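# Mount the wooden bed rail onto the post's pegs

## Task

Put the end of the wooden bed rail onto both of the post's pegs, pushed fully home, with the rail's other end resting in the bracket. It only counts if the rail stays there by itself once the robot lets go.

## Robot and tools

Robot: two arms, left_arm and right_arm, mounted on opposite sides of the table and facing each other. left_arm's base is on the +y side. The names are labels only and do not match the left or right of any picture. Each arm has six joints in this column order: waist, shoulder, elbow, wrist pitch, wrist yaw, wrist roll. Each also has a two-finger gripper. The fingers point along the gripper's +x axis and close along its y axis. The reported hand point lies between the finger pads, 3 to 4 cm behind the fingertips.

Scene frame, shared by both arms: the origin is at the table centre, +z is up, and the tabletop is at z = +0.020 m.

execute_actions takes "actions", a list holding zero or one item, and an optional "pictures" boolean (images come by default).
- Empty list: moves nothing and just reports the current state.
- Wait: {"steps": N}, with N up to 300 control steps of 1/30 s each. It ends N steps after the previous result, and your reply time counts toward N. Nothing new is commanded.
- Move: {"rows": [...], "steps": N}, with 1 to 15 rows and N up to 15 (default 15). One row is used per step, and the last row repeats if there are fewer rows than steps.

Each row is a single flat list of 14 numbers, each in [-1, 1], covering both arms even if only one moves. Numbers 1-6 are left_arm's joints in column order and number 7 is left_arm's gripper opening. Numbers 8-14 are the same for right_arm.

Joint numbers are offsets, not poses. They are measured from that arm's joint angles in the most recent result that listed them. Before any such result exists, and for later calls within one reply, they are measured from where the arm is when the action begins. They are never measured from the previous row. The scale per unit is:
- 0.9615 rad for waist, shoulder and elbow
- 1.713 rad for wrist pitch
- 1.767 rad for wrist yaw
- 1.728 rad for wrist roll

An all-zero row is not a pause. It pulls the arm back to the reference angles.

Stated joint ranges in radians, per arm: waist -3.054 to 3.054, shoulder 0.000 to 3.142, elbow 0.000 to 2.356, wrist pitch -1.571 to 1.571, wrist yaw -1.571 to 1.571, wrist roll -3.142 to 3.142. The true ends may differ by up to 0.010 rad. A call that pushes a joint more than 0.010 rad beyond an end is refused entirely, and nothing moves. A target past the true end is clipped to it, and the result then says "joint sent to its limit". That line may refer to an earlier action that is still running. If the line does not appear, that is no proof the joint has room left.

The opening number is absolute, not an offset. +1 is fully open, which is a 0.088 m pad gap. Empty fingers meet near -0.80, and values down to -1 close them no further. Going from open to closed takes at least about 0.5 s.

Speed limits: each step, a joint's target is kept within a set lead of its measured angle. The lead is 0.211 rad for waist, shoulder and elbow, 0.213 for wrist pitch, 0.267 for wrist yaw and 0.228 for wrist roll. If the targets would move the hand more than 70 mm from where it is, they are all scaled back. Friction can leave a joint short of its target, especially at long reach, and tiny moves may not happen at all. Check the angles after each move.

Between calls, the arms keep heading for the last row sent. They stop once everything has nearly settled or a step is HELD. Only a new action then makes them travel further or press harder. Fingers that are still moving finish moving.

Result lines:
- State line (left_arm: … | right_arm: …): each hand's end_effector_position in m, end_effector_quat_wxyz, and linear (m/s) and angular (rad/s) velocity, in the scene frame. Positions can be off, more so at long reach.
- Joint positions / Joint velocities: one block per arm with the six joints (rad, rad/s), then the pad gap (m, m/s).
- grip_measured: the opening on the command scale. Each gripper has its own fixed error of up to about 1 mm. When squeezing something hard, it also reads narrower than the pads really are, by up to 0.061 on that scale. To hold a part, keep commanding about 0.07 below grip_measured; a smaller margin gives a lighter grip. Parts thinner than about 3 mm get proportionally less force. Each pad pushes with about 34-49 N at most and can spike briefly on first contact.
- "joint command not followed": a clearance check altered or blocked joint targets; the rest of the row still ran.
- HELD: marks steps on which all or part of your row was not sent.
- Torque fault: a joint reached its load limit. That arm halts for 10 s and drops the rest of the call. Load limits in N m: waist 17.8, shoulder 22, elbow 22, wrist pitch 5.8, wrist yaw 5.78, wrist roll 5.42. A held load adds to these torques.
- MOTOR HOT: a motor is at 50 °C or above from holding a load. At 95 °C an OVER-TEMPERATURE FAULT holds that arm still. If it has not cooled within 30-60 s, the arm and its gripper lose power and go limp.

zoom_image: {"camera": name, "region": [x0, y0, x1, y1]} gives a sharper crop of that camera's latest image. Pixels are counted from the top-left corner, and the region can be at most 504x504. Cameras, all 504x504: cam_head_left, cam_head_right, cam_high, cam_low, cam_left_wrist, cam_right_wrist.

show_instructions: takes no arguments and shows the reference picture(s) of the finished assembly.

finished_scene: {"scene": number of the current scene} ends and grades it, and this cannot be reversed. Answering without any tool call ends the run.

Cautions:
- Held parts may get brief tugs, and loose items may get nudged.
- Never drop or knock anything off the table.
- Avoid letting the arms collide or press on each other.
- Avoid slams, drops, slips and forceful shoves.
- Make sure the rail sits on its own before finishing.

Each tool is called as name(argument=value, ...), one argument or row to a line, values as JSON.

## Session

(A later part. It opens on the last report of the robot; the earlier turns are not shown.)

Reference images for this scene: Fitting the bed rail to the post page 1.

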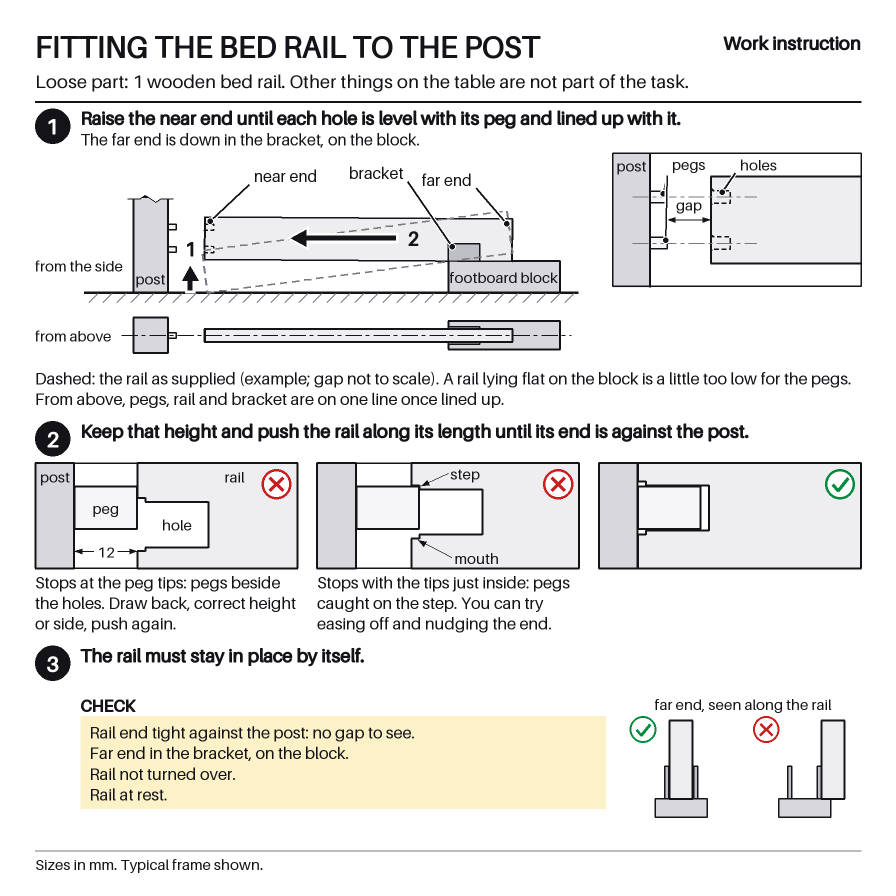

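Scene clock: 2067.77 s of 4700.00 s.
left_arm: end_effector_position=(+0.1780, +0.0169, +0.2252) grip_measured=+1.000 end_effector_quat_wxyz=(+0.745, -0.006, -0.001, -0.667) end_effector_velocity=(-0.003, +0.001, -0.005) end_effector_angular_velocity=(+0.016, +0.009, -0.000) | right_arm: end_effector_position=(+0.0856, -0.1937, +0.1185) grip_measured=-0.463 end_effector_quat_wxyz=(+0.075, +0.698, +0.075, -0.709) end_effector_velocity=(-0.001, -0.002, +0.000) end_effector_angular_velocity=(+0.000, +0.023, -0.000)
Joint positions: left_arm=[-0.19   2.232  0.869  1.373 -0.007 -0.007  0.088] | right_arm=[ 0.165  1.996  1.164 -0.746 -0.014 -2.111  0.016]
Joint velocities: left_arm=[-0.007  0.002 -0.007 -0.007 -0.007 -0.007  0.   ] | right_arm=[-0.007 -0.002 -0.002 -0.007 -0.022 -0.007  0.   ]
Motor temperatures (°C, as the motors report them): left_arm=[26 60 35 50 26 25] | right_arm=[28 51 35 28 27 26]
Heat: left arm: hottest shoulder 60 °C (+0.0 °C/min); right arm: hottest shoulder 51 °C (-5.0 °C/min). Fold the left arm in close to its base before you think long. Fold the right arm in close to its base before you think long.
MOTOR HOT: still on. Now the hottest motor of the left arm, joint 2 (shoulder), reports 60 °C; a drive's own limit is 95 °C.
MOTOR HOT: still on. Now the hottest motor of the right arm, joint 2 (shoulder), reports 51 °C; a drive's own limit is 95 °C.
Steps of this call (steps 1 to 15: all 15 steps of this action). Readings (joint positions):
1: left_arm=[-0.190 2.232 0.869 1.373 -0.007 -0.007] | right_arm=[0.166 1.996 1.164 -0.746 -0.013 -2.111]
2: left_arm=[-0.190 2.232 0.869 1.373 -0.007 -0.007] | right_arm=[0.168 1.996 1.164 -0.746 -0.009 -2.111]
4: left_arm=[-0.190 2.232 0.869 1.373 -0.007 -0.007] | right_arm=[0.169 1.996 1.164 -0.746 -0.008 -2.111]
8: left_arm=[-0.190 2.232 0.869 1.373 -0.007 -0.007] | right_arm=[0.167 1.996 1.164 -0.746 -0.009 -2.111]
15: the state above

execute_actions(
  actions=[
    {"rows":[[0,0,0,0,0,0,1, 0.01,-0.038,0,0,0.006,0,-0.9],[0,0,0,0,0,0,1, 0.01,-0.038,0,0,0.006,0,-0.9],[0,0,0,0,0,0,1, 0.01,-0.038,0,0,0.006,0,-0.9],[0,0,0,0,0,0,1, 0.01,-0.038,0,0,0.006,0,-0.9],[0,0,0,0,0,0,1, 0.01,-0.038,0,0,0.006,0,-0.9],[0,0,0,0,0,0,1, 0.01,-0.02,0,0,0.006,0,-0.9],[0,0,0,0,0,0,1, 0.01,-0.02,0,0,0.006,0,-0.9],[0,0,0,0,0,0,1, -0.025,-0.02,0,0,0.01,0,-0.9]],"steps":15},
  ],
  pictures=false,
)

execute_actions(
  actions=[
    {"rows":[[0,0,0,0,0,0,1, 0.01,0,0,-0.005,0.006,0,-0.9],[0,0,0,0,0,0,1, 0.01,0,0,-0.005,0.006,0,-0.9],[0,0,0,0,0,0,1, 0.01,0,0,-0.005,0.006,0,-0.9],[0,0,0,0,0,0,1, 0.01,0,0,-0.005,0.006,0,-0.9],[0,0,0,0,0,0,1, 0.01,0,0,-0.005,0.006,0,-0.9],[0,0,0,0,0,0,1, 0.01,0,0,-0.005,0.006,0,-0.9],[0,0,0,0,0,0,1, 0.01,0,0,-0.005,0.006,0,-0.9],[0,0,0,0,0,0,1, -0.025,0,0,-0.005,0.01,0,-0.9]],"steps":15},
  ],
  pictures=false,
)

execute_actions(
  actions=[
    {"rows":[[0,0,0,0,0,0,1, 0.01,0,0,-0.005,0.006,0,-0.9],[0,0,0,0,0,0,1, 0.01,0,0,-0.005,0.006,0,-0.9],[0,0,0,0,0,0,1, 0.01,0,0,-0.005,0.006,0,-0.9],[0,0,0,0,0,0,1, 0.01,0,0,-0.005,0.006,0,-0.9],[0,0,0,0,0,0,1, 0.01,0,0,-0.005,0.006,0,-0.9],[0,0,0,0,0,0,1, 0.01,0,0,-0.005,0.006,0,-0.9],[0,0,0,0,0,0,1, 0.01,0,0,-0.005,0.006,0,-0.9],[0,0,0,0,0,0,1, -0.025,0,0,-0.005,0.01,0,-0.9]],"steps":15},
  ],
  pictures=false,
)

execute_actions(
  actions=[
    {"rows":[[0,0,0,0,0,0,1, 0.01,-0.038,0,0,0.006,0,-0.9],[0,0,0,0,0,0,1, 0.01,-0.038,0,0,0.006,0,-0.9],[0,0,0,0,0,0,1, 0.01,-0.038,0,0,0.006,0,-0.9],[0,0,0,0,0,0,1, 0.01,-0.038,0,0,0.006,0,-0.9],[0,0,0,0,0,0,1, 0.01,-0.038,0,0,0.006,0,-0.9],[0,0,0,0,0,0,1, 0.01,-0.02,0,0,0.006,0,-0.9],[0,0,0,0,0,0,1, 0.01,-0.02,0,0,0.006,0,-0.9],[0,0,0,0,0,0,1, -0.025,-0.02,0,0,0.01,0,-0.9]],"steps":15},
  ],
  pictures=false,
)

execute_actions(
  actions=[
    {"rows":[[0,0,0,0,0,0,1, 0.01,0,0,0.005,0.006,0,-0.9],[0,0,0,0,0,0,1, 0.01,0,0,0.005,0.006,0,-0.9],[0,0,0,0,0,0,1, 0.01,0,0,0.005,0.006,0,-0.9],[0,0,0,0,0,0,1, 0.01,0,0,0.005,0.006,0,-0.9],[0,0,0,0,0,0,1, 0.01,0,0,0.005,0.006,0,-0.9],[0,0,0,0,0,0,1, 0.01,0,0,0.005,0.006,0,-0.9],[0,0,0,0,0,0,1, 0.01,0,0,0.005,0.006,0,-0.9],[0,0,0,0,0,0,1, -0.025,0,0,0.005,0.01,0,-0.9]],"steps":15},
  ],
  pictures=false,
)

execute_actions(
  actions=[
    {"rows":[[0,0,0,0,0,0,1, 0.01,0,0,0.005,0.006,0,-0.9],[0,0,0,0,0,0,1, 0.01,0,0,0.005,0.006,0,-0.9],[0,0,0,0,0,0,1, 0.01,0,0,0.005,0.006,0,-0.9],[0,0,0,0,0,0,1, 0.01,0,0,0.005,0.006,0,-0.9],[0,0,0,0,0,0,1, 0.01,0,0,0.005,0.006,0,-0.9],[0,0,0,0,0,0,1, 0.01,0,0,0.005,0.006,0,-0.9],[0,0,0,0,0,0,1, 0.01,0,0,0.005,0.006,0,-0.9],[0,0,0,0,0,0,1, -0.025,0,0,0.005,0.01,0,-0.9]],"steps":15},
  ],
  pictures=false,
)

Scene clock: 2095.97 s of 4700.00 s.
left_arm: end_effector_position=(+0.1780, +0.0169, +0.2252) grip_measured=+1.000 end_effector_quat_wxyz=(+0.745, -0.006, -0.001, -0.667) end_effector_velocity=(-0.000, +0.000, +0.001) end_effector_angular_velocity=(+0.002, +0.008, +0.005) | right_arm: end_effector_position=(+0.0857, -0.1935, +0.1190) grip_measured=-0.463 end_effector_quat_wxyz=(+0.074, +0.698, +0.075, -0.708) end_effector_velocity=(-0.004, -0.004, +0.002) end_effector_angular_velocity=(-0.009, +0.026, +0.005)
Joint positions: left_arm=[-0.19   2.232  0.869  1.373 -0.007 -0.007  0.088] | right_arm=[ 0.165  1.994  1.164 -0.746 -0.014 -2.111  0.016]
Joint velocities: left_arm=[-0.002 -0.007 -0.002 -0.007 -0.007 -0.007  0.   ] | right_arm=[-0.002 -0.007 -0.002 -0.022 -0.022 -0.007 -0.   ]
Motor temperatures (°C, as the motors report them): left_arm=[26 60 35 50 26 25] | right_arm=[28 51 34 29 27 26]
Heat: left arm: hottest shoulder 60 °C (+2.0 °C/min); right arm: hottest shoulder 51 °C (-1.0 °C/min). Fold the left arm in close to its base before you think long. Fold the right arm in close to its base before you think long.
MOTOR HOT: still on. Now the hottest motor of the left arm, joint 2 (shoulder), reports 60 °C; a drive's own limit is 95 °C.
MOTOR HOT: still on. Now the hottest motor of the right arm, joint 2 (shoulder), reports 51 °C; a drive's own limit is 95 °C.
Steps of this call (steps 1 to 15: the robot went on to your last target; steps 16 to 90: nothing new was sent; then 24.70 s passed at rest; steps 91 to 105: all 15 steps of this action). Readings (joint positions):
91: left_arm=[-0.190 2.232 0.869 1.373 -0.007 -0.007] | right_arm=[0.166 1.995 1.164 -0.746 -0.013 -2.111]
92: left_arm=[-0.190 2.232 0.869 1.373 -0.007 -0.007] | right_arm=[0.168 1.995 1.164 -0.746 -0.009 -2.111]
94: left_arm=[-0.190 2.232 0.869 1.373 -0.007 -0.007] | right_arm=[0.169 1.995 1.164 -0.746 -0.008 -2.111]
98: left_arm=[-0.190 2.232 0.869 1.373 -0.007 -0.007] | right_arm=[0.168 1.994 1.164 -0.746 -0.009 -2.111]
105: the state above

Scene clock: 2096.47 s of 4700.00 s.
left_arm: end_effector_position=(+0.1780, +0.0169, +0.2252) grip_measured=+1.000 end_effector_quat_wxyz=(+0.745, -0.006, -0.001, -0.667) end_effector_velocity=(-0.000, -0.001, +0.000) end_effector_angular_velocity=(-0.000, +0.022, +0.005) | right_arm: end_effector_position=(+0.0856, -0.1942, +0.1190) grip_measured=-0.463 end_effector_quat_wxyz=(+0.075, +0.698, +0.074, -0.709) end_effector_velocity=(+0.002, +0.000, +0.000) end_effector_angular_velocity=(+0.005, -0.009, +0.005)
Joint positions: left_arm=[-0.19   2.232  0.869  1.373 -0.007 -0.007  0.088] | right_arm=[ 0.164  1.994  1.164 -0.749 -0.014 -2.11   0.016]
Joint velocities: left_arm=[-0.002 -0.002  0.002 -0.007 -0.007 -0.022  0.   ] | right_arm=[-0.002 -0.002 -0.002  0.007  0.007 -0.007 -0.   ]
Motor temperatures (°C, as the motors report them): left_arm=[26 60 35 50 26 25] | right_arm=[28 51 34 29 27 26]
Heat: left arm: hottest shoulder 60 °C (+2.0 °C/min); right arm: hottest shoulder 51 °C (-1.0 °C/min). Fold the left arm in close to its base before you think long. Fold the right arm in close to its base before you think long.
MOTOR HOT: still on. Now the hottest motor of the left arm, joint 2 (shoulder), reports 60 °C; a drive's own limit is 95 °C.
MOTOR HOT: still on. Now the hottest motor of the right arm, joint 2 (shoulder), reports 51 °C; a drive's own limit is 95 °C.
Steps of this call (steps 1 to 15: all 15 steps of this action). Readings (joint positions):
1: left_arm=[-0.190 2.232 0.869 1.373 -0.007 -0.007] | right_arm=[0.166 1.994 1.164 -0.746 -0.013 -2.111]
2: left_arm=[-0.190 2.232 0.869 1.373 -0.007 -0.007] | right_arm=[0.168 1.994 1.164 -0.747 -0.009 -2.111]
4: left_arm=[-0.190 2.232 0.869 1.373 -0.007 -0.007] | right_arm=[0.169 1.994 1.164 -0.749 -0.007 -2.110]
8: left_arm=[-0.190 2.232 0.869 1.373 -0.007 -0.007] | right_arm=[0.167 1.994 1.164 -0.749 -0.008 -2.110]
15: the state above

Scene clock: 2096.97 s of 4700.00 s.
left_arm: end_effector_position=(+0.1780, +0.0169, +0.2252) grip_measured=+1.000 end_effector_quat_wxyz=(+0.745, -0.006, -0.001, -0.667) end_effector_velocity=(-0.000, +0.002, -0.003) end_effector_angular_velocity=(+0.010, +0.023, +0.005) | right_arm: end_effector_position=(+0.0856, -0.1943, +0.1190) grip_measured=-0.463 end_effector_quat_wxyz=(+0.075, +0.697, +0.073, -0.709) end_effector_velocity=(+0.001, -0.002, +0.000) end_effector_angular_velocity=(-0.004, +0.009, +0.015)
Joint positions: left_arm=[-0.19   2.232  0.869  1.373 -0.007 -0.007  0.088] | right_arm=[ 0.164  1.994  1.164 -0.749 -0.014 -2.11   0.016]
Joint velocities: left_arm=[-0.002 -0.002 -0.007 -0.007 -0.007 -0.022  0.   ] | right_arm=[-0.007 -0.002 -0.002 -0.007 -0.007 -0.022 -0.   ]
Motor temperatures (°C, as the motors report them): left_arm=[26 60 35 50 26 25] | right_arm=[28 51 34 29 27 26]
Heat: left arm: hottest shoulder 60 °C (+2.0 °C/min); right arm: hottest shoulder 51 °C (-1.0 °C/min). Fold the left arm in close to its base before you think long. Fold the right arm in close to its base before you think long.
MOTOR HOT: still on. Now the hottest motor of the left arm, joint 2 (shoulder), reports 60 °C; a drive's own limit is 95 °C.
MOTOR HOT: still on. Now the hottest motor of the right arm, joint 2 (shoulder), reports 51 °C; a drive's own limit is 95 °C.
Steps of this call (steps 1 to 15: all 15 steps of this action). Readings (joint positions):
1: left_arm=[-0.190 2.232 0.869 1.373 -0.007 -0.007] | right_arm=[0.166 1.994 1.164 -0.749 -0.012 -2.110]
2: left_arm=[-0.190 2.232 0.869 1.373 -0.007 -0.007] | right_arm=[0.168 1.994 1.164 -0.749 -0.009 -2.110]
4: left_arm=[-0.190 2.232 0.869 1.373 -0.007 -0.007] | right_arm=[0.169 1.994 1.164 -0.749 -0.007 -2.110]
8: left_arm=[-0.190 2.232 0.869 1.373 -0.007 -0.007] | right_arm=[0.167 1.994 1.164 -0.749 -0.008 -2.110]
15: the state above

Scene clock: 2097.47 s of 4700.00 s.
left_arm: end_effector_position=(+0.1780, +0.0169, +0.2252) grip_measured=+1.000 end_effector_quat_wxyz=(+0.745, -0.006, -0.001, -0.667) end_effector_velocity=(-0.000, +0.000, -0.001) end_effector_angular_velocity=(+0.005, +0.023, +0.005) | right_arm: end_effector_position=(+0.0858, -0.1940, +0.1192) grip_measured=-0.463 end_effector_quat_wxyz=(+0.075, +0.698, +0.074, -0.709) end_effector_velocity=(+0.001, -0.002, +0.000) end_effector_angular_velocity=(-0.004, +0.009, -0.000)
Joint positions: left_arm=[-0.19   2.232  0.869  1.373 -0.007 -0.007  0.088] | right_arm=[ 0.164  1.993  1.164 -0.749 -0.013 -2.11   0.016]
Joint velocities: left_arm=[-0.002 -0.002 -0.002 -0.007 -0.007 -0.022  0.   ] | right_arm=[-0.007 -0.002 -0.002 -0.007 -0.007 -0.007 -0.001]
Motor temperatures (°C, as the motors report them): left_arm=[26 60 35 50 26 25] | right_arm=[28 51 34 29 27 26]
Heat: left arm: hottest shoulder 60 °C (+2.0 °C/min); right arm: hottest shoulder 51 °C (-1.0 °C/min). Fold the left arm in close to its base before you think long. Fold the right arm in close to its base before you think long.
MOTOR HOT: still on. Now the hottest motor of the left arm, joint 2 (shoulder), reports 60 °C; a drive's own limit is 95 °C.
MOTOR HOT: still on. Now the hottest motor of the right arm, joint 2 (shoulder), reports 51 °C; a drive's own limit is 95 °C.
Steps of this call (steps 1 to 15: all 15 steps of this action). Readings (joint positions):
1: left_arm=[-0.190 2.232 0.869 1.373 -0.007 -0.007] | right_arm=[0.166 1.994 1.164 -0.749 -0.012 -2.110]
2: left_arm=[-0.190 2.232 0.869 1.373 -0.007 -0.007] | right_arm=[0.168 1.994 1.164 -0.749 -0.009 -2.110]
4: left_arm=[-0.190 2.232 0.869 1.373 -0.007 -0.007] | right_arm=[0.169 1.994 1.164 -0.749 -0.007 -2.110]
8: left_arm=[-0.190 2.232 0.869 1.373 -0.007 -0.007] | right_arm=[0.167 1.993 1.164 -0.749 -0.008 -2.110]
15: the state above

Scene clock: 2097.97 s of 4700.00 s.
left_arm: end_effector_position=(+0.1780, +0.0169, +0.2252) grip_measured=+1.000 end_effector_quat_wxyz=(+0.745, -0.006, -0.001, -0.667) end_effector_velocity=(-0.000, +0.000, +0.001) end_effector_angular_velocity=(+0.003, -0.007, +0.005) | right_arm: end_effector_position=(+0.0858, -0.1938, +0.1192) grip_measured=-0.463 end_effector_quat_wxyz=(+0.074, +0.698, +0.074, -0.708) end_effector_velocity=(-0.002, +0.001, +0.003) end_effector_angular_velocity=(+0.010, +0.020, +0.019)
Joint positions: left_arm=[-0.19   2.232  0.869  1.373 -0.007 -0.007  0.088] | right_arm=[ 0.165  1.993  1.164 -0.747 -0.013 -2.109  0.016]
Joint velocities: left_arm=[-0.002 -0.007 -0.002 -0.007 -0.007  0.007  0.   ] | right_arm=[-0.002 -0.007  0.002 -0.007 -0.022 -0.022 -0.   ]
Motor temperatures (°C, as the motors report them): left_arm=[26 60 35 50 26 25] | right_arm=[28 51 34 29 27 26]
Heat: left arm: hottest shoulder 60 °C (+2.0 °C/min); right arm: hottest shoulder 51 °C (-1.0 °C/min). Fold the left arm in close to its base before you think long. Fold the right arm in close to its base before you think long.
MOTOR HOT: still on. Now the hottest motor of the left arm, joint 2 (shoulder), reports 60 °C; a drive's own limit is 95 °C.
MOTOR HOT: still on. Now the hottest motor of the right arm, joint 2 (shoulder), reports 51 °C; a drive's own limit is 95 °C.
Steps of this call (steps 1 to 15: all 15 steps of this action). Readings (joint positions):
1: left_arm=[-0.190 2.232 0.869 1.373 -0.007 -0.007] | right_arm=[0.166 1.993 1.164 -0.748 -0.012 -2.110]
2: left_arm=[-0.190 2.232 0.869 1.373 -0.007 -0.007] | right_arm=[0.168 1.993 1.164 -0.748 -0.009 -2.110]
4: left_arm=[-0.190 2.232 0.869 1.373 -0.007 -0.007] | right_arm=[0.169 1.993 1.164 -0.747 -0.006 -2.109]
8: left_arm=[-0.190 2.232 0.869 1.373 -0.007 -0.007] | right_arm=[0.168 1.993 1.164 -0.747 -0.008 -2.109]
15: the state above

Scene clock: 2098.47 s of 4700.00 s.
left_arm: end_effector_position=(+0.1780, +0.0169, +0.2252) grip_measured=+1.000 end_effector_quat_wxyz=(+0.745, -0.006, -0.001, -0.667) end_effector_velocity=(-0.000, -0.001, +0.003) end_effector_angular_velocity=(-0.003, +0.007, +0.005) | right_arm: end_effector_position=(+0.0858, -0.1937, +0.1192) grip_measured=-0.463 end_effector_quat_wxyz=(+0.074, +0.698, +0.074, -0.708) end_effector_velocity=(-0.002, -0.005, +0.000) end_effector_angular_velocity=(-0.018, +0.014, +0.019)
Joint positions: left_arm=[-0.19   2.232  0.869  1.373 -0.007 -0.007  0.088] | right_arm=[ 0.165  1.993  1.164 -0.747 -0.013 -2.109  0.016]
Joint velocities: left_arm=[-0.002 -0.007  0.002 -0.007 -0.007 -0.007  0.   ] | right_arm=[-0.002 -0.002 -0.002 -0.022 -0.007 -0.022 -0.   ]
Motor temperatures (°C, as the motors report them): left_arm=[26 60 35 50 26 25] | right_arm=[28 51 34 29 27 26]
Heat: left arm: hottest shoulder 60 °C (+2.0 °C/min); right arm: hottest shoulder 51 °C (-1.0 °C/min). Fold the left arm in close to its base before you think long. Fold the right arm in close to its base before you think long.
MOTOR HOT: still on. Now the hottest motor of the left arm, joint 2 (shoulder), reports 60 °C; a drive's own limit is 95 °C.
MOTOR HOT: still on. Now the hottest motor of the right arm, joint 2 (shoulder), reports 51 °C; a drive's own limit is 95 °C.
Steps of this call (steps 1 to 15: all 15 steps of this action). Readings (joint positions):
1: left_arm=[-0.190 2.232 0.869 1.373 -0.007 -0.007] | right_arm=[0.166 1.993 1.164 -0.747 -0.011 -2.109]
2: left_arm=[-0.190 2.232 0.869 1.373 -0.007 -0.007] | right_arm=[0.168 1.993 1.164 -0.747 -0.008 -2.109]
4: left_arm=[-0.190 2.232 0.869 1.373 -0.007 -0.007] | right_arm=[0.169 1.993 1.164 -0.747 -0.006 -2.109]
8: left_arm=[-0.190 2.232 0.869 1.373 -0.007 -0.007] | right_arm=[0.168 1.993 1.164 -0.747 -0.008 -2.109]
15: the state above

execute_actions(
  actions=[
    {"rows":[[0,0,0,0,0,0,1, 0.01,0.016,0,0,0.006,0,-0.9],[0,0,0,0,0,0,1, 0.01,0.016,0,0,0.006,0,-0.9],[0,0,0,0,0,0,1, 0.01,0.016,0,0,0.006,0,-0.9],[0,0,0,0,0,0,1, 0.01,0.016,0,0,0.006,0,-0.9],[0,0,0,0,0,0,1, 0.01,0.016,0,0,0.006,0,-0.9],[0,0,0,0,0,0,1, 0.01,0.016,0,0,0.006,0,-0.9],[0,0,0,0,0,0,1, 0.01,0,0,0,0.006,0,-0.9],[0,0,0,0,0,0,1, -0.025,0,0,0,0.01,0,-0.9]],"steps":15},
  ],
  pictures=false,
)

execute_actions(
  actions=[
    {"rows":[[0,0,0,0,0,0,1, 0.01,0.012,0,0,0.006,0,-0.9],[0,0,0,0,0,0,1, 0.01,0.012,0,0,0.006,0,-0.9],[0,0,0,0,0,0,1, 0.01,0.012,0,0,0.006,0,-0.9],[0,0,0,0,0,0,1, 0.01,0.012,0,0,0.006,0,-0.9],[0,0,0,0,0,0,1, 0.01,0.012,0,0,0.006,0,-0.9],[0,0,0,0,0,0,1, 0.01,0.012,0,0,0.006,0,-0.9],[0,0,0,0,0,0,1, 0.01,0,0,0,0.006,0,-0.9],[0,0,0,0,0,0,1, -0.025,0,0,0,0.01,0,-0.9]],"steps":15},
  ],
  pictures=false,
)

execute_actions(
  actions=[
    {"rows":[[0,0,0,0,0,0,1, 0.01,0,0,-0.005,0.006,0,-0.9],[0,0,0,0,0,0,1, 0.01,0,0,-0.005,0.006,0,-0.9],[0,0,0,0,0,0,1, 0.01,0,0,-0.005,0.006,0,-0.9],[0,0,0,0,0,0,1, 0.01,0,0,-0.005,0.006,0,-0.9],[0,0,0,0,0,0,1, 0.01,0,0,-0.005,0.006,0,-0.9],[0,0,0,0,0,0,1, 0.01,0,0,-0.005,0.006,0,-0.9],[0,0,0,0,0,0,1, 0.01,0,0,-0.005,0.006,0,-0.9],[0,0,0,0,0,0,1, -0.025,0,0,-0.005,0.01,0,-0.9]],"steps":15},
  ],
  pictures=false,
)

execute_actions(
  actions=[
    {"rows":[[0,0,0,0,0,0,1, 0.01,0.012,0,0,0.006,0,-0.9],[0,0,0,0,0,0,1, 0.01,0.012,0,0,0.006,0,-0.9],[0,0,0,0,0,0,1, 0.01,0.012,0,0,0.006,0,-0.9],[0,0,0,0,0,0,1, 0.01,0.012,0,0,0.006,0,-0.9],[0,0,0,0,0,0,1, 0.01,0.012,0,0,0.006,0,-0.9],[0,0,0,0,0,0,1, 0.01,0.012,0,0,0.006,0,-0.9],[0,0,0,0,0,0,1, 0.01,0,0,0,0.006,0,-0.9],[0,0,0,0,0,0,1, -0.025,0,0,0,0.01,0,-0.9]],"steps":15},
  ],
  pictures=false,
)

execute_actions(
  actions=[
    {"rows":[[0,0,0,0,0,0,1, 0.01,0,0,0.005,0.006,0,-0.9],[0,0,0,0,0,0,1, 0.01,0,0,0.005,0.006,0,-0.9],[0,0,0,0,0,0,1, 0.01,0,0,0.005,0.006,0,-0.9],[0,0,0,0,0,0,1, 0.01,0,0,0.005,0.006,0,-0.9],[0,0,0,0,0,0,1, 0.01,0,0,0.005,0.006,0,-0.9],[0,0,0,0,0,0,1, 0.01,0,0,0.005,0.006,0,-0.9],[0,0,0,0,0,0,1, 0.01,0,0,0.005,0.006,0,-0.9],[0,0,0,0,0,0,1, -0.025,0,0,0.005,0.01,0,-0.9]],"steps":15},
  ],
  pictures=false,
)

execute_actions(
  actions=[
    {"rows":[[0,0,0,0,0,0,1, 0.01,0.012,0,0,0.006,0,-0.9],[0,0,0,0,0,0,1, 0.01,0.012,0,0,0.006,0,-0.9],[0,0,0,0,0,0,1, 0.01,0.012,0,0,0.006,0,-0.9],[0,0,0,0,0,0,1, 0.01,0.012,0,0,0.006,0,-0.9],[0,0,0,0,0,0,1, 0.01,0.012,0,0,0.006,0,-0.9],[0,0,0,0,0,0,1, 0.01,0.012,0,0,0.006,0,-0.9],[0,0,0,0,0,0,1, 0.01,0,0,0,0.006,0,-0.9],[0,0,0,0,0,0,1, -0.025,0,0,0,0.01,0,-0.9]],"steps":15},
  ],
  pictures=false,
)

execute_actions(
  actions=[
    {"rows":[[0,0,0,0,0,0,1, 0.01,0,0,-0.005,0.006,0,-0.9],[0,0,0,0,0,0,1, 0.01,0,0,-0.005,0.006,0,-0.9],[0,0,0,0,0,0,1, 0.01,0,0,-0.005,0.006,0,-0.9],[0,0,0,0,0,0,1, 0.01,0,0,-0.005,0.006,0,-0.9],[0,0,0,0,0,0,1, 0.01,0,0,-0.005,0.006,0,-0.9],[0,0,0,0,0,0,1, 0.01,0,0,-0.005,0.006,0,-0.9],[0,0,0,0,0,0,1, 0.01,0,0,-0.005,0.006,0,-0.9],[0,0,0,0,0,0,1, -0.025,0,0,-0.005,0.01,0,-0.9]],"steps":15},
  ],
  pictures=false,
)

Scene clock: 2125.60 s of 4700.00 s.
left_arm: end_effector_position=(+0.1780, +0.0169, +0.2252) grip_measured=+1.000 end_effector_quat_wxyz=(+0.745, -0.006, -0.001, -0.667) end_effector_velocity=(+0.002, +0.001, +0.002) end_effector_angular_velocity=(-0.006, -0.008, +0.020) | right_arm: end_effector_position=(+0.0854, -0.1942, +0.1179) grip_measured=-0.463 end_effector_quat_wxyz=(+0.076, +0.697, +0.073, -0.709) end_effector_velocity=(+0.002, +0.001, +0.000) end_effector_angular_velocity=(+0.009, +0.005, -0.015)
Joint positions: left_arm=[-0.19   2.232  0.869  1.373 -0.007 -0.007  0.088] | right_arm=[ 0.165  1.998  1.164 -0.747 -0.013 -2.109  0.016]
Joint velocities: left_arm=[-0.002 -0.002 -0.002  0.007 -0.022  0.007  0.   ] | right_arm=[-0.007 -0.002 -0.002  0.007 -0.007  0.007 -0.   ]
Motor temperatures (°C, as the motors report them): left_arm=[26 61 34 50 26 25] | right_arm=[28 51 34 29 27 26]
Heat: left arm: hottest shoulder 61 °C (+1.0 °C/min); right arm: hottest shoulder 51 °C (+0.0 °C/min). Fold the left arm in close to its base before you think long. Fold the right arm in close to its base before you think long.
MOTOR HOT: still on. Now the hottest motor of the left arm, joint 2 (shoulder), reports 61 °C; a drive's own limit is 95 °C.
MOTOR HOT: still on. Now the hottest motor of the right arm, joint 2 (shoulder), reports 51 °C; a drive's own limit is 95 °C.
Steps of this call (steps 1 to 15: the robot went on to your last target; steps 16 to 90: nothing new was sent; then 23.63 s passed at rest; steps 91 to 105: all 15 steps of this action). Readings (joint positions):
91: left_arm=[-0.190 2.232 0.869 1.373 -0.007 -0.007] | right_arm=[0.166 1.995 1.164 -0.747 -0.011 -2.109]
92: left_arm=[-0.190 2.232 0.869 1.373 -0.007 -0.007] | right_arm=[0.168 1.996 1.164 -0.747 -0.008 -2.109]
94: left_arm=[-0.190 2.232 0.869 1.373 -0.007 -0.007] | right_arm=[0.170 1.997 1.164 -0.747 -0.006 -2.109]
98: left_arm=[-0.190 2.232 0.869 1.373 -0.007 -0.007] | right_arm=[0.168 1.998 1.164 -0.747 -0.008 -2.109]
105: the state above

Scene clock: 2126.10 s of 4700.00 s.
left_arm: end_effector_position=(+0.1780, +0.0169, +0.2252) grip_measured=+1.000 end_effector_quat_wxyz=(+0.745, -0.006, -0.001, -0.667) end_effector_velocity=(-0.005, -0.000, -0.001) end_effector_angular_velocity=(+0.006, +0.008, -0.015) | right_arm: end_effector_position=(+0.0854, -0.1942, +0.1178) grip_measured=-0.463 end_effector_quat_wxyz=(+0.076, +0.697, +0.073, -0.709) end_effector_velocity=(+0.001, -0.002, +0.002) end_effector_angular_velocity=(+0.000, +0.008, +0.015)
Joint positions: left_arm=[-0.19   2.232  0.869  1.373 -0.007 -0.007  0.088] | right_arm=[ 0.165  1.998  1.164 -0.747 -0.013 -2.109  0.016]
Joint velocities: left_arm=[-0.007 -0.002 -0.002 -0.007  0.007 -0.007  0.   ] | right_arm=[-0.007 -0.007 -0.002 -0.007 -0.007 -0.022 -0.   ]
Motor temperatures (°C, as the motors report them): left_arm=[26 61 34 50 26 25] | right_arm=[28 51 34 29 27 26]
Heat: left arm: hottest shoulder 61 °C (+1.0 °C/min); right arm: hottest shoulder 51 °C (+0.0 °C/min). Fold the left arm in close to its base before you think long. Fold the right arm in close to its base before you think long.
MOTOR HOT: still on. Now the hottest motor of the left arm, joint 2 (shoulder), reports 61 °C; a drive's own limit is 95 °C.
MOTOR HOT: still on. Now the hottest motor of the right arm, joint 2 (shoulder), reports 51 °C; a drive's own limit is 95 °C.
Steps of this call (steps 1 to 15: all 15 steps of this action). Readings (joint positions):
1: left_arm=[-0.190 2.232 0.869 1.373 -0.007 -0.007] | right_arm=[0.167 1.998 1.164 -0.747 -0.012 -2.109]
2: left_arm=[-0.190 2.232 0.869 1.373 -0.007 -0.007] | right_arm=[0.168 1.998 1.164 -0.747 -0.008 -2.109]
4: left_arm=[-0.190 2.232 0.869 1.373 -0.007 -0.007] | right_arm=[0.170 1.998 1.164 -0.747 -0.007 -2.109]
8: left_arm=[-0.190 2.232 0.869 1.373 -0.007 -0.007] | right_arm=[0.168 1.998 1.164 -0.747 -0.008 -2.109]
15: the state above

Scene clock: 2126.60 s of 4700.00 s.
left_arm: end_effector_position=(+0.1780, +0.0169, +0.2252) grip_measured=+1.000 end_effector_quat_wxyz=(+0.745, -0.006, -0.001, -0.667) end_effector_velocity=(-0.000, +0.001, -0.000) end_effector_angular_velocity=(-0.002, -0.007, +0.005) | right_arm: end_effector_position=(+0.0868, -0.1951, +0.1178) grip_measured=-0.463 end_effector_quat_wxyz=(+0.075, +0.698, +0.070, -0.709) end_effector_velocity=(-0.000, -0.006, +0.000) end_effector_angular_velocity=(-0.018, +0.014, +0.015)
Joint positions: left_arm=[-0.19   2.232  0.869  1.373 -0.007 -0.007  0.088] | right_arm=[ 0.161  1.998  1.164 -0.749 -0.012 -2.109  0.016]
Joint velocities: left_arm=[-0.002  0.002 -0.002  0.007 -0.007  0.007  0.   ] | right_arm=[-0.007 -0.002 -0.002 -0.022 -0.007 -0.022 -0.   ]
Motor temperatures (°C, as the motors report them): left_arm=[26 61 34 50 26 25] | right_arm=[28 51 34 29 27 26]
Heat: left arm: hottest shoulder 61 °C (+1.0 °C/min); right arm: hottest shoulder 51 °C (+0.0 °C/min). Fold the left arm in close to its base before you think long. Fold the right arm in close to its base before you think long.
MOTOR HOT: still on. Now the hottest motor of the left arm, joint 2 (shoulder), reports 61 °C; a drive's own limit is 95 °C.
MOTOR HOT: still on. Now the hottest motor of the right arm, joint 2 (shoulder), reports 51 °C; a drive's own limit is 95 °C.
Steps of this call (steps 1 to 15: all 15 steps of this action). Readings (joint positions):
1: left_arm=[-0.190 2.232 0.869 1.373 -0.007 -0.007] | right_arm=[0.167 1.998 1.164 -0.747 -0.012 -2.109]
2: left_arm=[-0.190 2.232 0.869 1.373 -0.007 -0.007] | right_arm=[0.168 1.998 1.164 -0.747 -0.009 -2.109]
4: left_arm=[-0.190 2.232 0.869 1.373 -0.007 -0.007] | right_arm=[0.169 1.998 1.164 -0.748 -0.007 -2.109]
8: left_arm=[-0.190 2.232 0.869 1.373 -0.007 -0.007] | right_arm=[0.168 1.998 1.164 -0.750 -0.006 -2.109]
15: the state above

Scene clock: 2127.10 s of 4700.00 s.
left_arm: end_effector_position=(+0.1780, +0.0169, +0.2252) grip_measured=+1.000 end_effector_quat_wxyz=(+0.745, -0.006, -0.001, -0.667) end_effector_velocity=(-0.003, +0.001, -0.003) end_effector_angular_velocity=(+0.011, +0.009, -0.000) | right_arm: end_effector_position=(+0.0869, -0.1950, +0.1177) grip_measured=-0.463 end_effector_quat_wxyz=(+0.075, +0.698, +0.070, -0.709) end_effector_velocity=(-0.003, -0.001, +0.002) end_effector_angular_velocity=(+0.005, +0.022, +0.005)
Joint positions: left_arm=[-0.19   2.232  0.869  1.373 -0.007 -0.007  0.088] | right_arm=[ 0.16   1.998  1.164 -0.749 -0.012 -2.109  0.016]
Joint velocities: left_arm=[-0.007 -0.002 -0.007 -0.007 -0.007 -0.007  0.   ] | right_arm=[-0.002 -0.007 -0.002 -0.007 -0.022 -0.007 -0.   ]
Motor temperatures (°C, as the motors report them): left_arm=[26 61 34 50 26 25] | right_arm=[28 51 34 29 27 26]
Heat: left arm: hottest shoulder 61 °C (+1.0 °C/min); right arm: hottest shoulder 51 °C (+0.0 °C/min). Fold the left arm in close to its base before you think long. Fold the right arm in close to its base before you think long.
MOTOR HOT: still on. Now the hottest motor of the left arm, joint 2 (shoulder), reports 61 °C; a drive's own limit is 95 °C.
MOTOR HOT: still on. Now the hottest motor of the right arm, joint 2 (shoulder), reports 51 °C; a drive's own limit is 95 °C.
Steps of this call (steps 1 to 15: all 15 steps of this action). Readings (joint positions):
1: left_arm=[-0.190 2.232 0.869 1.373 -0.007 -0.007] | right_arm=[0.162 1.998 1.164 -0.749 -0.010 -2.109]
2: left_arm=[-0.190 2.232 0.869 1.373 -0.007 -0.007] | right_arm=[0.164 1.998 1.164 -0.749 -0.007 -2.109]
4: left_arm=[-0.190 2.232 0.869 1.373 -0.007 -0.007] | right_arm=[0.165 1.998 1.164 -0.749 -0.005 -2.109]
8: left_arm=[-0.190 2.232 0.869 1.373 -0.007 -0.007] | right_arm=[0.164 1.998 1.164 -0.749 -0.006 -2.109]
15: the state above

Scene clock: 2127.60 s of 4700.00 s.
left_arm: end_effector_position=(+0.1780, +0.0169, +0.2252) grip_measured=+1.000 end_effector_quat_wxyz=(+0.745, -0.006, -0.001, -0.667) end_effector_velocity=(-0.000, +0.000, -0.001) end_effector_angular_velocity=(+0.008, -0.006, +0.005) | right_arm: end_effector_position=(+0.0871, -0.1944, +0.1177) grip_measured=-0.463 end_effector_quat_wxyz=(+0.074, +0.698, +0.071, -0.709) end_effector_velocity=(+0.002, -0.004, -0.001) end_effector_angular_velocity=(-0.014, -0.003, -0.015)
Joint positions: left_arm=[-0.19   2.232  0.869  1.373 -0.007 -0.007  0.088] | right_arm=[ 0.16   1.998  1.164 -0.746 -0.013 -2.109  0.016]
Joint velocities: left_arm=[-0.002 -0.002 -0.002 -0.007 -0.007  0.007  0.   ] | right_arm=[-0.007  0.002 -0.002 -0.007  0.007  0.007 -0.   ]
Motor temperatures (°C, as the motors report them): left_arm=[26 61 34 50 26 25] | right_arm=[28 51 34 29 27 26]
Heat: left arm: hottest shoulder 61 °C (+1.0 °C/min); right arm: hottest shoulder 51 °C (+0.0 °C/min). Fold the left arm in close to its base before you think long. Fold the right arm in close to its base before you think long.
MOTOR HOT: still on. Now the hottest motor of the left arm, joint 2 (shoulder), reports 61 °C; a drive's own limit is 95 °C.
MOTOR HOT: still on. Now the hottest motor of the right arm, joint 2 (shoulder), reports 51 °C; a drive's own limit is 95 °C.
Steps of this call (steps 1 to 15: all 15 steps of this action). Readings (joint positions):
1: left_arm=[-0.190 2.232 0.869 1.373 -0.007 -0.007] | right_arm=[0.162 1.998 1.164 -0.748 -0.011 -2.109]
2: left_arm=[-0.190 2.232 0.869 1.373 -0.007 -0.007] | right_arm=[0.164 1.998 1.164 -0.748 -0.007 -2.109]
4: left_arm=[-0.190 2.232 0.869 1.373 -0.007 -0.007] | right_arm=[0.165 1.998 1.164 -0.746 -0.006 -2.109]
8: left_arm=[-0.190 2.232 0.869 1.373 -0.007 -0.007] | right_arm=[0.164 1.998 1.164 -0.746 -0.007 -2.109]
15: the state above

Scene clock: 2128.10 s of 4700.00 s.
left_arm: end_effector_position=(+0.1780, +0.0169, +0.2252) grip_measured=+1.000 end_effector_quat_wxyz=(+0.745, -0.006, -0.001, -0.667) end_effector_velocity=(-0.005, -0.000, +0.001) end_effector_angular_velocity=(+0.002, +0.007, -0.015) | right_arm: end_effector_position=(+0.0871, -0.1945, +0.1174) grip_measured=-0.463 end_effector_quat_wxyz=(+0.074, +0.698, +0.071, -0.709) end_effector_velocity=(-0.004, -0.004, +0.002) end_effector_angular_velocity=(-0.009, +0.026, -0.010)
Joint positions: left_arm=[-0.19   2.232  0.869  1.373 -0.007 -0.007  0.088] | right_arm=[ 0.16   1.999  1.164 -0.746 -0.013 -2.109  0.016]
Joint velocities: left_arm=[-0.007 -0.007 -0.002 -0.007  0.007 -0.007  0.   ] | right_arm=[-0.002 -0.007 -0.002 -0.022 -0.022  0.007 -0.   ]
Motor temperatures (°C, as the motors report them): left_arm=[26 61 34 50 26 25] | right_arm=[28 51 34 29 27 26]
Heat: left arm: hottest shoulder 61 °C (+1.0 °C/min); right arm: hottest shoulder 51 °C (+0.0 °C/min). Fold the left arm in close to its base before you think long. Fold the right arm in close to its base before you think long.
MOTOR HOT: still on. Now the hottest motor of the left arm, joint 2 (shoulder), reports 61 °C; a drive's own limit is 95 °C.
MOTOR HOT: still on. Now the hottest motor of the right arm, joint 2 (shoulder), reports 51 °C; a drive's own limit is 95 °C.
Steps of this call (steps 1 to 15: all 15 steps of this action). Readings (joint positions):
1: left_arm=[-0.190 2.232 0.869 1.373 -0.007 -0.007] | right_arm=[0.162 1.999 1.164 -0.746 -0.011 -2.109]
2: left_arm=[-0.190 2.232 0.869 1.373 -0.007 -0.007] | right_arm=[0.164 1.999 1.164 -0.746 -0.008 -2.109]
4: left_arm=[-0.190 2.232 0.869 1.373 -0.007 -0.007] | right_arm=[0.165 1.999 1.164 -0.746 -0.006 -2.109]
8: left_arm=[-0.190 2.232 0.869 1.373 -0.007 -0.007] | right_arm=[0.164 1.999 1.164 -0.746 -0.008 -2.109]
15: the state above

Scene clock: 2128.60 s of 4700.00 s.
left_arm: end_effector_position=(+0.1780, +0.0169, +0.2252) grip_measured=+1.000 end_effector_quat_wxyz=(+0.745, -0.006, -0.001, -0.667) end_effector_velocity=(-0.002, -0.001, -0.003) end_effector_angular_velocity=(+0.016, +0.009, -0.010) | right_arm: end_effector_position=(+0.0871, -0.1949, +0.1174) grip_measured=-0.463 end_effector_quat_wxyz=(+0.074, +0.697, +0.070, -0.709) end_effector_velocity=(+0.001, -0.002, +0.002) end_effector_angular_velocity=(-0.000, +0.008, -0.015)
Joint positions: left_arm=[-0.19   2.232  0.869  1.373 -0.007 -0.007  0.088] | right_arm=[ 0.16   1.999  1.164 -0.747 -0.013 -2.109  0.016]
Joint velocities: left_arm=[-0.002 -0.002  0.002 -0.022  0.007 -0.007  0.   ] | right_arm=[-0.007 -0.007 -0.002 -0.007 -0.007  0.007 -0.   ]
Motor temperatures (°C, as the motors report them): left_arm=[26 61 34 50 26 25] | right_arm=[28 51 34 29 27 26]
Heat: left arm: hottest shoulder 61 °C (+1.0 °C/min); right arm: hottest shoulder 51 °C (+0.0 °C/min). Fold the left arm in close to its base before you think long. Fold the right arm in close to its base before you think long.
MOTOR HOT: still on. Now the hottest motor of the left arm, joint 2 (shoulder), reports 61 °C; a drive's own limit is 95 °C.
MOTOR HOT: still on. Now the hottest motor of the right arm, joint 2 (shoulder), reports 51 °C; a drive's own limit is 95 °C.
Steps of this call (steps 1 to 15: all 15 steps of this action). Readings (joint positions):
1: left_arm=[-0.190 2.232 0.869 1.373 -0.007 -0.007] | right_arm=[0.162 1.999 1.164 -0.746 -0.011 -2.109]
2: left_arm=[-0.190 2.232 0.869 1.373 -0.007 -0.007] | right_arm=[0.164 1.999 1.164 -0.746 -0.008 -2.109]
4: left_arm=[-0.190 2.232 0.869 1.373 -0.007 -0.007] | right_arm=[0.165 1.999 1.164 -0.747 -0.006 -2.109]
8: left_arm=[-0.190 2.232 0.869 1.373 -0.007 -0.007] | right_arm=[0.163 1.999 1.164 -0.747 -0.008 -2.109]
15: the state above

execute_actions(
  actions=[],
)

Scene clock: 2140.63 s of 4700.00 s.
left_arm: end_effector_position=(+0.1780, +0.0169, +0.2252) grip_measured=+1.000 end_effector_quat_wxyz=(+0.745, -0.006, -0.001, -0.667) end_effector_velocity=(-0.000, +0.000, -0.001) end_effector_angular_velocity=(+0.006, +0.008, +0.005) | right_arm: end_effector_position=(+0.0870, -0.1950, +0.1174) grip_measured=-0.463 end_effector_quat_wxyz=(+0.074, +0.697, +0.070, -0.709) end_effector_velocity=(-0.000, -0.000, +0.001) end_effector_angular_velocity=(+0.000, +0.008, +0.005)
Joint positions: left_arm=[-0.19   2.232  0.869  1.373 -0.007 -0.007  0.088] | right_arm=[ 0.16   1.999  1.164 -0.748 -0.013 -2.109  0.016]
Joint velocities: left_arm=[-0.002 -0.002 -0.002 -0.007 -0.007 -0.007  0.   ] | right_arm=[-0.002 -0.002  0.002 -0.007 -0.007 -0.007 -0.001]
Motor temperatures (°C, as the motors report them): left_arm=[26 61 34 50 26 25] | right_arm=[28 51 34 29 27 26]
Heat: left arm: hottest shoulder 61 °C (+1.0 °C/min); right arm: hottest shoulder 51 °C (+0.0 °C/min). Fold the left arm in close to its base before you think long. Fold the right arm in close to its base before you think long.
MOTOR HOT: still on. Now the hottest motor of the left arm, joint 2 (shoulder), reports 61 °C; a drive's own limit is 95 °C.
MOTOR HOT: still on. Now the hottest motor of the right arm, joint 2 (shoulder), reports 51 °C; a drive's own limit is 95 °C.
Steps of this call (steps 1 to 15: the robot went on to your last target; steps 16 to 90: nothing new was sent; then 9.03 s passed at rest). Readings (joint positions):
1: left_arm=[-0.190 2.232 0.869 1.373 -0.007 -0.007] | right_arm=[0.160 1.999 1.164 -0.747 -0.013 -2.109]
2: left_arm=[-0.190 2.232 0.869 1.373 -0.007 -0.007] | right_arm=[0.160 1.999 1.164 -0.747 -0.013 -2.109]
4: left_arm=[-0.190 2.232 0.869 1.373 -0.007 -0.007] | right_arm=[0.160 1.999 1.164 -0.748 -0.013 -2.109]
8: left_arm=[-0.190 2.232 0.869 1.373 -0.007 -0.007] | right_arm=[0.160 1.999 1.164 -0.748 -0.013 -2.109]
90: the state above
All arms were judged still, so your last target was given up. Only a new action makes them travel on or press farther. Fingers that are still opening or closing keep moving.

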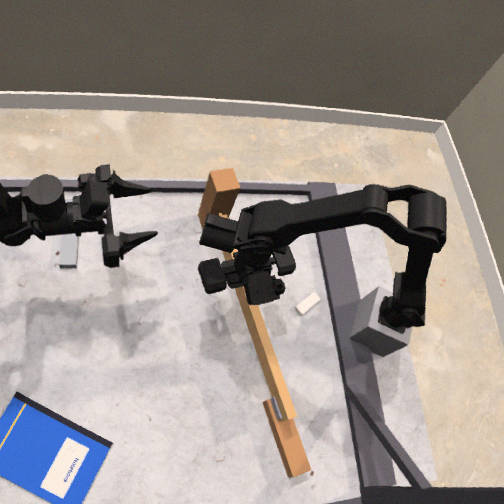

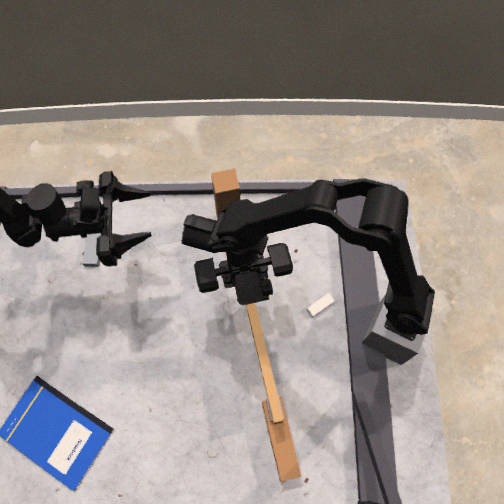

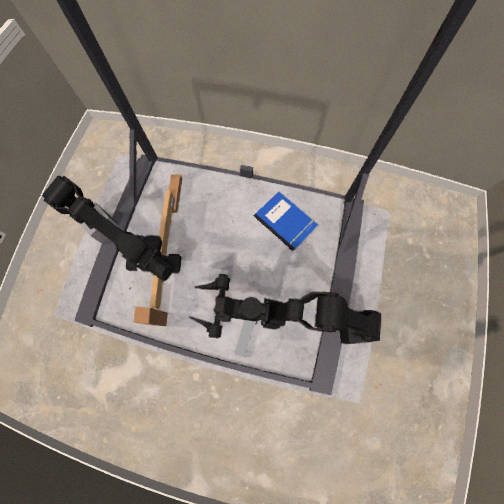

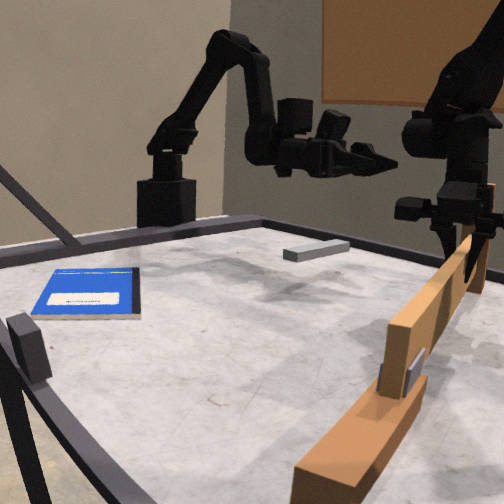

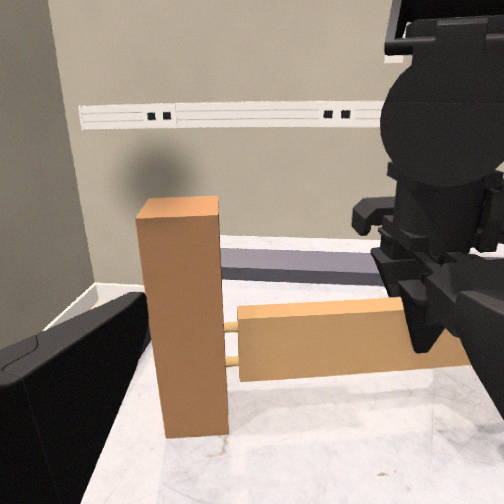

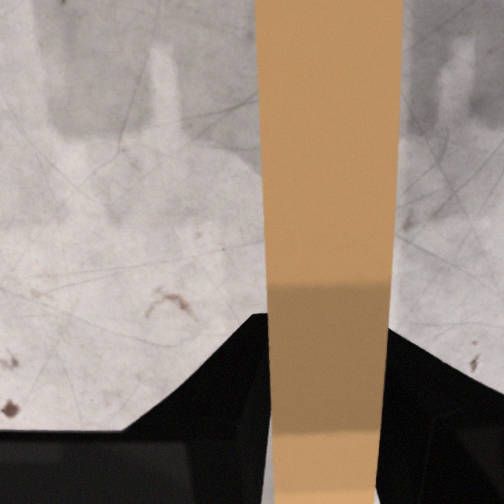

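execute_actions(
  actions=[
    {"rows":[[0,0,0,0,0,0,1,0.005,0.012,0,-0.003,0.003,0,-0.9],[0,0,0,0,0,0,1,0.005,0.012,0,-0.003,0.003,0,-0.9],[0,0,0,0,0,0,1,0.005,0.012,0,-0.003,0.003,0,-0.9],[0,0,0,0,0,0,1,0.005,0.012,0,-0.003,0.003,0,-0.9],[0,0,0,0,0,0,1,0.005,0.012,0,-0.003,0.003,0,-0.9],[0,0,0,0,0,0,1,0.005,0.012,0,-0.003,0.003,0,-0.9],[0,0,0,0,0,0,1,0.005,0.006,0,-0.003,0.003,0,-0.9],[0,0,0,0,0,0,1,-0.03,0.008,0.01,-0.003,0.006,-0.003,-0.9]],"steps":15},
  ],
  pictures=false,
)

Scene clock: 2145.43 s of 4700.00 s.
left_arm: end_effector_position=(+0.1780, +0.0169, +0.2252) grip_measured=+1.000 end_effector_quat_wxyz=(+0.745, -0.006, -0.001, -0.667) end_effector_velocity=(-0.000, -0.001, +0.000) end_effector_angular_velocity=(+0.002, +0.008, +0.005) | right_arm: end_effector_position=(+0.0872, -0.1951, +0.1172) grip_measured=-0.463 end_effector_quat_wxyz=(+0.073, +0.695, +0.071, -0.712) end_effector_velocity=(-0.000, +0.001, +0.000) end_effector_angular_velocity=(+0.014, +0.018, -0.000)
Joint positions: left_arm=[-0.19   2.232  0.869  1.373 -0.007 -0.007  0.088] | right_arm=[ 0.156  2.     1.164 -0.748 -0.02  -2.111  0.016]
Joint velocities: left_arm=[-0.002 -0.002  0.002 -0.007 -0.007 -0.007  0.   ] | right_arm=[-0.007 -0.002 -0.002  0.007 -0.022 -0.007  0.   ]
Motor temperatures (°C, as the motors report them): left_arm=[26 61 34 50 26 25] | right_arm=[28 51 34 28 27 26]
Heat: left arm: hottest shoulder 61 °C (+1.0 °C/min); right arm: hottest shoulder 51 °C (+0.0 °C/min). Fold the left arm in close to its base before you think long. Fold the right arm in close to its base before you think long.
MOTOR HOT: still on. Now the hottest motor of the left arm, joint 2 (shoulder), reports 61 °C; a drive's own limit is 95 °C.
MOTOR HOT: still on. Now the hottest motor of the right arm, joint 2 (shoulder), reports 51 °C; a drive's own limit is 95 °C.
Steps of this call (steps 1 to 90: nothing new was sent; then 1.30 s passed at rest; steps 91 to 105: all 15 steps of this action). Readings (joint positions):
91: left_arm=[-0.190 2.232 0.869 1.373 -0.007 -0.007] | right_arm=[0.161 1.999 1.164 -0.748 -0.013 -2.109]
92: left_arm=[-0.190 2.232 0.869 1.373 -0.007 -0.007] | right_arm=[0.162 2.000 1.164 -0.748 -0.011 -2.109]
94: left_arm=[-0.190 2.232 0.869 1.373 -0.007 -0.007] | right_arm=[0.162 2.000 1.164 -0.748 -0.011 -2.109]
98: left_arm=[-0.190 2.232 0.869 1.373 -0.007 -0.007] | right_arm=[0.160 2.000 1.164 -0.748 -0.013 -2.109]
105: the state above

execute_actions(
  actions=[
    {"rows":[[0,0,0,0,0,0,1,0.008,0.014,0,0,0.007,0.001,-0.9],[0,0,0,0,0,0,1,0.008,0.014,0,0,0.007,0.001,-0.9],[0,0,0,0,0,0,1,0.008,0.014,0,0,0.007,0.001,-0.9],[0,0,0,0,0,0,1,0.008,0.014,0,0,0.007,0.001,-0.9],[0,0,0,0,0,0,1,0.008,0.014,0,0,0.007,0.001,-0.9],[0,0,0,0,0,0,1,0.008,0.014,0,0,0.007,0.001,-0.9],[0,0,0,0,0,0,1,0.008,0.006,0,0,0.007,0.001,-0.9],[0,0,0,0,0,0,1,-0.025,0.006,0.0,0,0.012,0,-0.9]],"steps":15},
  ],
  pictures=false,
)

execute_actions(
  actions=[
    {"rows":[[0,0,0,0,0,0,1,0.006,0,0,-0.005,0.005,0,-0.9],[0,0,0,0,0,0,1,0.006,0,0,-0.005,0.005,0,-0.9],[0,0,0,0,0,0,1,0.006,0,0,-0.005,0.005,0,-0.9],[0,0,0,0,0,0,1,0.006,0,0,-0.005,0.005,0,-0.9],[0,0,0,0,0,0,1,0.006,0,0,-0.005,0.005,0,-0.9],[0,0,0,0,0,0,1,0.006,0,0,-0.005,0.005,0,-0.9],[0,0,0,0,0,0,1,0.006,0,0,-0.005,0.005,0,-0.9],[0,0,0,0,0,0,1,-0.025,0.0,0.0,-0.005,0.008,0,-0.9]],"steps":15},
  ],
  pictures=false,
)

execute_actions(
  actions=[
    {"rows":[[0,0,0,0,0,0,1,0.006,0,0,-0.005,0.005,0,-0.9],[0,0,0,0,0,0,1,0.006,0,0,-0.005,0.005,0,-0.9],[0,0,0,0,0,0,1,0.006,0,0,-0.005,0.005,0,-0.9],[0,0,0,0,0,0,1,0.006,0,0,-0.005,0.005,0,-0.9],[0,0,0,0,0,0,1,0.006,0,0,-0.005,0.005,0,-0.9],[0,0,0,0,0,0,1,0.006,0,0,-0.005,0.005,0,-0.9],[0,0,0,0,0,0,1,0.006,0,0,-0.005,0.005,0,-0.9],[0,0,0,0,0,0,1,-0.025,0.0,0.0,-0.005,0.008,0,-0.9]],"steps":15},
  ],
  pictures=false,
)

Scene clock: 2155.87 s of 4700.00 s.
left_arm: end_effector_position=(+0.1780, +0.0169, +0.2252) grip_measured=+1.000 end_effector_quat_wxyz=(+0.745, -0.006, -0.001, -0.667) end_effector_velocity=(-0.000, -0.001, +0.000) end_effector_angular_velocity=(+0.002, +0.008, +0.005) | right_arm: end_effector_position=(+0.0871, -0.1951, +0.1171) grip_measured=-0.463 end_effector_quat_wxyz=(+0.074, +0.696, +0.071, -0.711) end_effector_velocity=(-0.001, -0.002, +0.000) end_effector_angular_velocity=(-0.004, +0.009, +0.019)
Joint positions: left_arm=[-0.19   2.232  0.869  1.373 -0.007 -0.007  0.088] | right_arm=[ 0.158  2.     1.164 -0.748 -0.017 -2.112  0.016]
Joint velocities: left_arm=[-0.002 -0.002  0.002 -0.007 -0.007 -0.007  0.   ] | right_arm=[-0.002 -0.002 -0.002 -0.007 -0.007 -0.022  0.   ]
Motor temperatures (°C, as the motors report them): left_arm=[26 61 34 50 26 25] | right_arm=[28 50 34 28 27 26]
Heat: left arm: hottest shoulder 61 °C (+1.0 °C/min); right arm: hottest shoulder 50 °C (-1.0 °C/min). Fold the left arm in close to its base before you think long. Fold the right arm in close to its base before you think long.
MOTOR HOT: still on. Now the hottest motor of the left arm, joint 2 (shoulder), reports 61 °C; a drive's own limit is 95 °C.
MOTOR HOT: still on. Now the hottest motor of the right arm, joint 2 (shoulder), reports 50 °C; a drive's own limit is 95 °C.
Steps of this call (steps 1 to 15: the robot went on to your last target; steps 16 to 90: nothing new was sent; then 6.93 s passed at rest; steps 91 to 105: all 15 steps of this action). Readings (joint positions):
91: left_arm=[-0.190 2.232 0.869 1.373 -0.007 -0.007] | right_arm=[0.157 2.000 1.164 -0.748 -0.019 -2.112]
92: left_arm=[-0.190 2.232 0.869 1.373 -0.007 -0.007] | right_arm=[0.160 2.000 1.164 -0.748 -0.015 -2.112]
94: left_arm=[-0.190 2.232 0.869 1.373 -0.007 -0.007] | right_arm=[0.161 2.000 1.164 -0.748 -0.012 -2.112]
98: left_arm=[-0.190 2.232 0.869 1.373 -0.007 -0.007] | right_arm=[0.160 2.000 1.164 -0.748 -0.013 -2.112]
105: the state above

Scene clock: 2156.37 s of 4700.00 s.
left_arm: end_effector_position=(+0.1780, +0.0169, +0.2252) grip_measured=+1.000 end_effector_quat_wxyz=(+0.745, -0.006, -0.001, -0.667) end_effector_velocity=(+0.002, +0.001, -0.001) end_effector_angular_velocity=(+0.008, -0.006, +0.020) | right_arm: end_effector_position=(+0.0871, -0.1953, +0.1171) grip_measured=-0.463 end_effector_quat_wxyz=(+0.074, +0.695, +0.071, -0.711) end_effector_velocity=(-0.002, -0.002, +0.000) end_effector_angular_velocity=(+0.000, +0.023, -0.000)
Joint positions: left_arm=[-0.19   2.232  0.869  1.373 -0.007 -0.007  0.088] | right_arm=[ 0.157  2.     1.164 -0.748 -0.018 -2.112  0.016]
Joint velocities: left_arm=[-0.002 -0.002 -0.002 -0.007 -0.022  0.007  0.   ] | right_arm=[-0.007 -0.002 -0.002 -0.007 -0.022 -0.007  0.   ]
Motor temperatures (°C, as the motors report them): left_arm=[26 61 34 50 26 25] | right_arm=[28 50 34 28 27 26]
Heat: left arm: hottest shoulder 61 °C (+1.0 °C/min); right arm: hottest shoulder 50 °C (-1.0 °C/min). Fold the left arm in close to its base before you think long. Fold the right arm in close to its base before you think long.
MOTOR HOT: still on. Now the hottest motor of the left arm, joint 2 (shoulder), reports 61 °C; a drive's own limit is 95 °C.
MOTOR HOT: still on. Now the hottest motor of the right arm, joint 2 (shoulder), reports 50 °C; a drive's own limit is 95 °C.
Steps of this call (steps 1 to 15: all 15 steps of this action). Readings (joint positions):
1: left_arm=[-0.190 2.232 0.869 1.373 -0.007 -0.007] | right_arm=[0.159 2.000 1.164 -0.748 -0.016 -2.112]
2: left_arm=[-0.190 2.232 0.869 1.373 -0.007 -0.007] | right_arm=[0.160 2.000 1.164 -0.748 -0.014 -2.112]
4: left_arm=[-0.190 2.232 0.869 1.373 -0.007 -0.007] | right_arm=[0.161 2.000 1.164 -0.748 -0.013 -2.112]
8: left_arm=[-0.190 2.232 0.869 1.373 -0.007 -0.007] | right_arm=[0.160 2.000 1.164 -0.748 -0.014 -2.112]
15: the state above

Scene clock: 2156.87 s of 4700.00 s.
left_arm: end_effector_position=(+0.1780, +0.0169, +0.2252) grip_measured=+1.000 end_effector_quat_wxyz=(+0.745, -0.006, -0.001, -0.667) end_effector_velocity=(-0.002, +0.000, -0.004) end_effector_angular_velocity=(+0.021, +0.009, -0.010) | right_arm: end_effector_position=(+0.0871, -0.1953, +0.1171) grip_measured=-0.463 end_effector_quat_wxyz=(+0.074, +0.695, +0.071, -0.712) end_effector_velocity=(+0.001, -0.001, +0.001) end_effector_angular_velocity=(+0.000, +0.008, -0.000)
Joint positions: left_arm=[-0.19   2.232  0.869  1.373 -0.007 -0.007  0.088] | right_arm=[ 0.157  2.     1.164 -0.749 -0.019 -2.112  0.016]
Joint velocities: left_arm=[-0.002 -0.002 -0.002 -0.022  0.007 -0.007  0.   ] | right_arm=[-0.007 -0.002  0.002 -0.007 -0.007 -0.007 -0.   ]
Motor temperatures (°C, as the motors report them): left_arm=[26 61 34 50 26 25] | right_arm=[28 50 34 28 27 26]
Heat: left arm: hottest shoulder 61 °C (+1.0 °C/min); right arm: hottest shoulder 50 °C (-1.0 °C/min). Fold the left arm in close to its base before you think long. Fold the right arm in close to its base before you think long.
MOTOR HOT: still on. Now the hottest motor of the left arm, joint 2 (shoulder), reports 61 °C; a drive's own limit is 95 °C.
MOTOR HOT: still on. Now the hottest motor of the right arm, joint 2 (shoulder), reports 50 °C; a drive's own limit is 95 °C.
Steps of this call (steps 1 to 15: all 15 steps of this action). Readings (joint positions):
1: left_arm=[-0.190 2.232 0.869 1.373 -0.007 -0.007] | right_arm=[0.158 2.000 1.164 -0.749 -0.017 -2.112]
2: left_arm=[-0.190 2.232 0.869 1.373 -0.007 -0.007] | right_arm=[0.160 2.000 1.164 -0.749 -0.015 -2.112]
4: left_arm=[-0.190 2.232 0.869 1.373 -0.007 -0.007] | right_arm=[0.160 2.000 1.164 -0.749 -0.014 -2.112]
8: left_arm=[-0.190 2.232 0.869 1.373 -0.007 -0.007] | right_arm=[0.159 2.000 1.164 -0.749 -0.014 -2.112]
15: the state above


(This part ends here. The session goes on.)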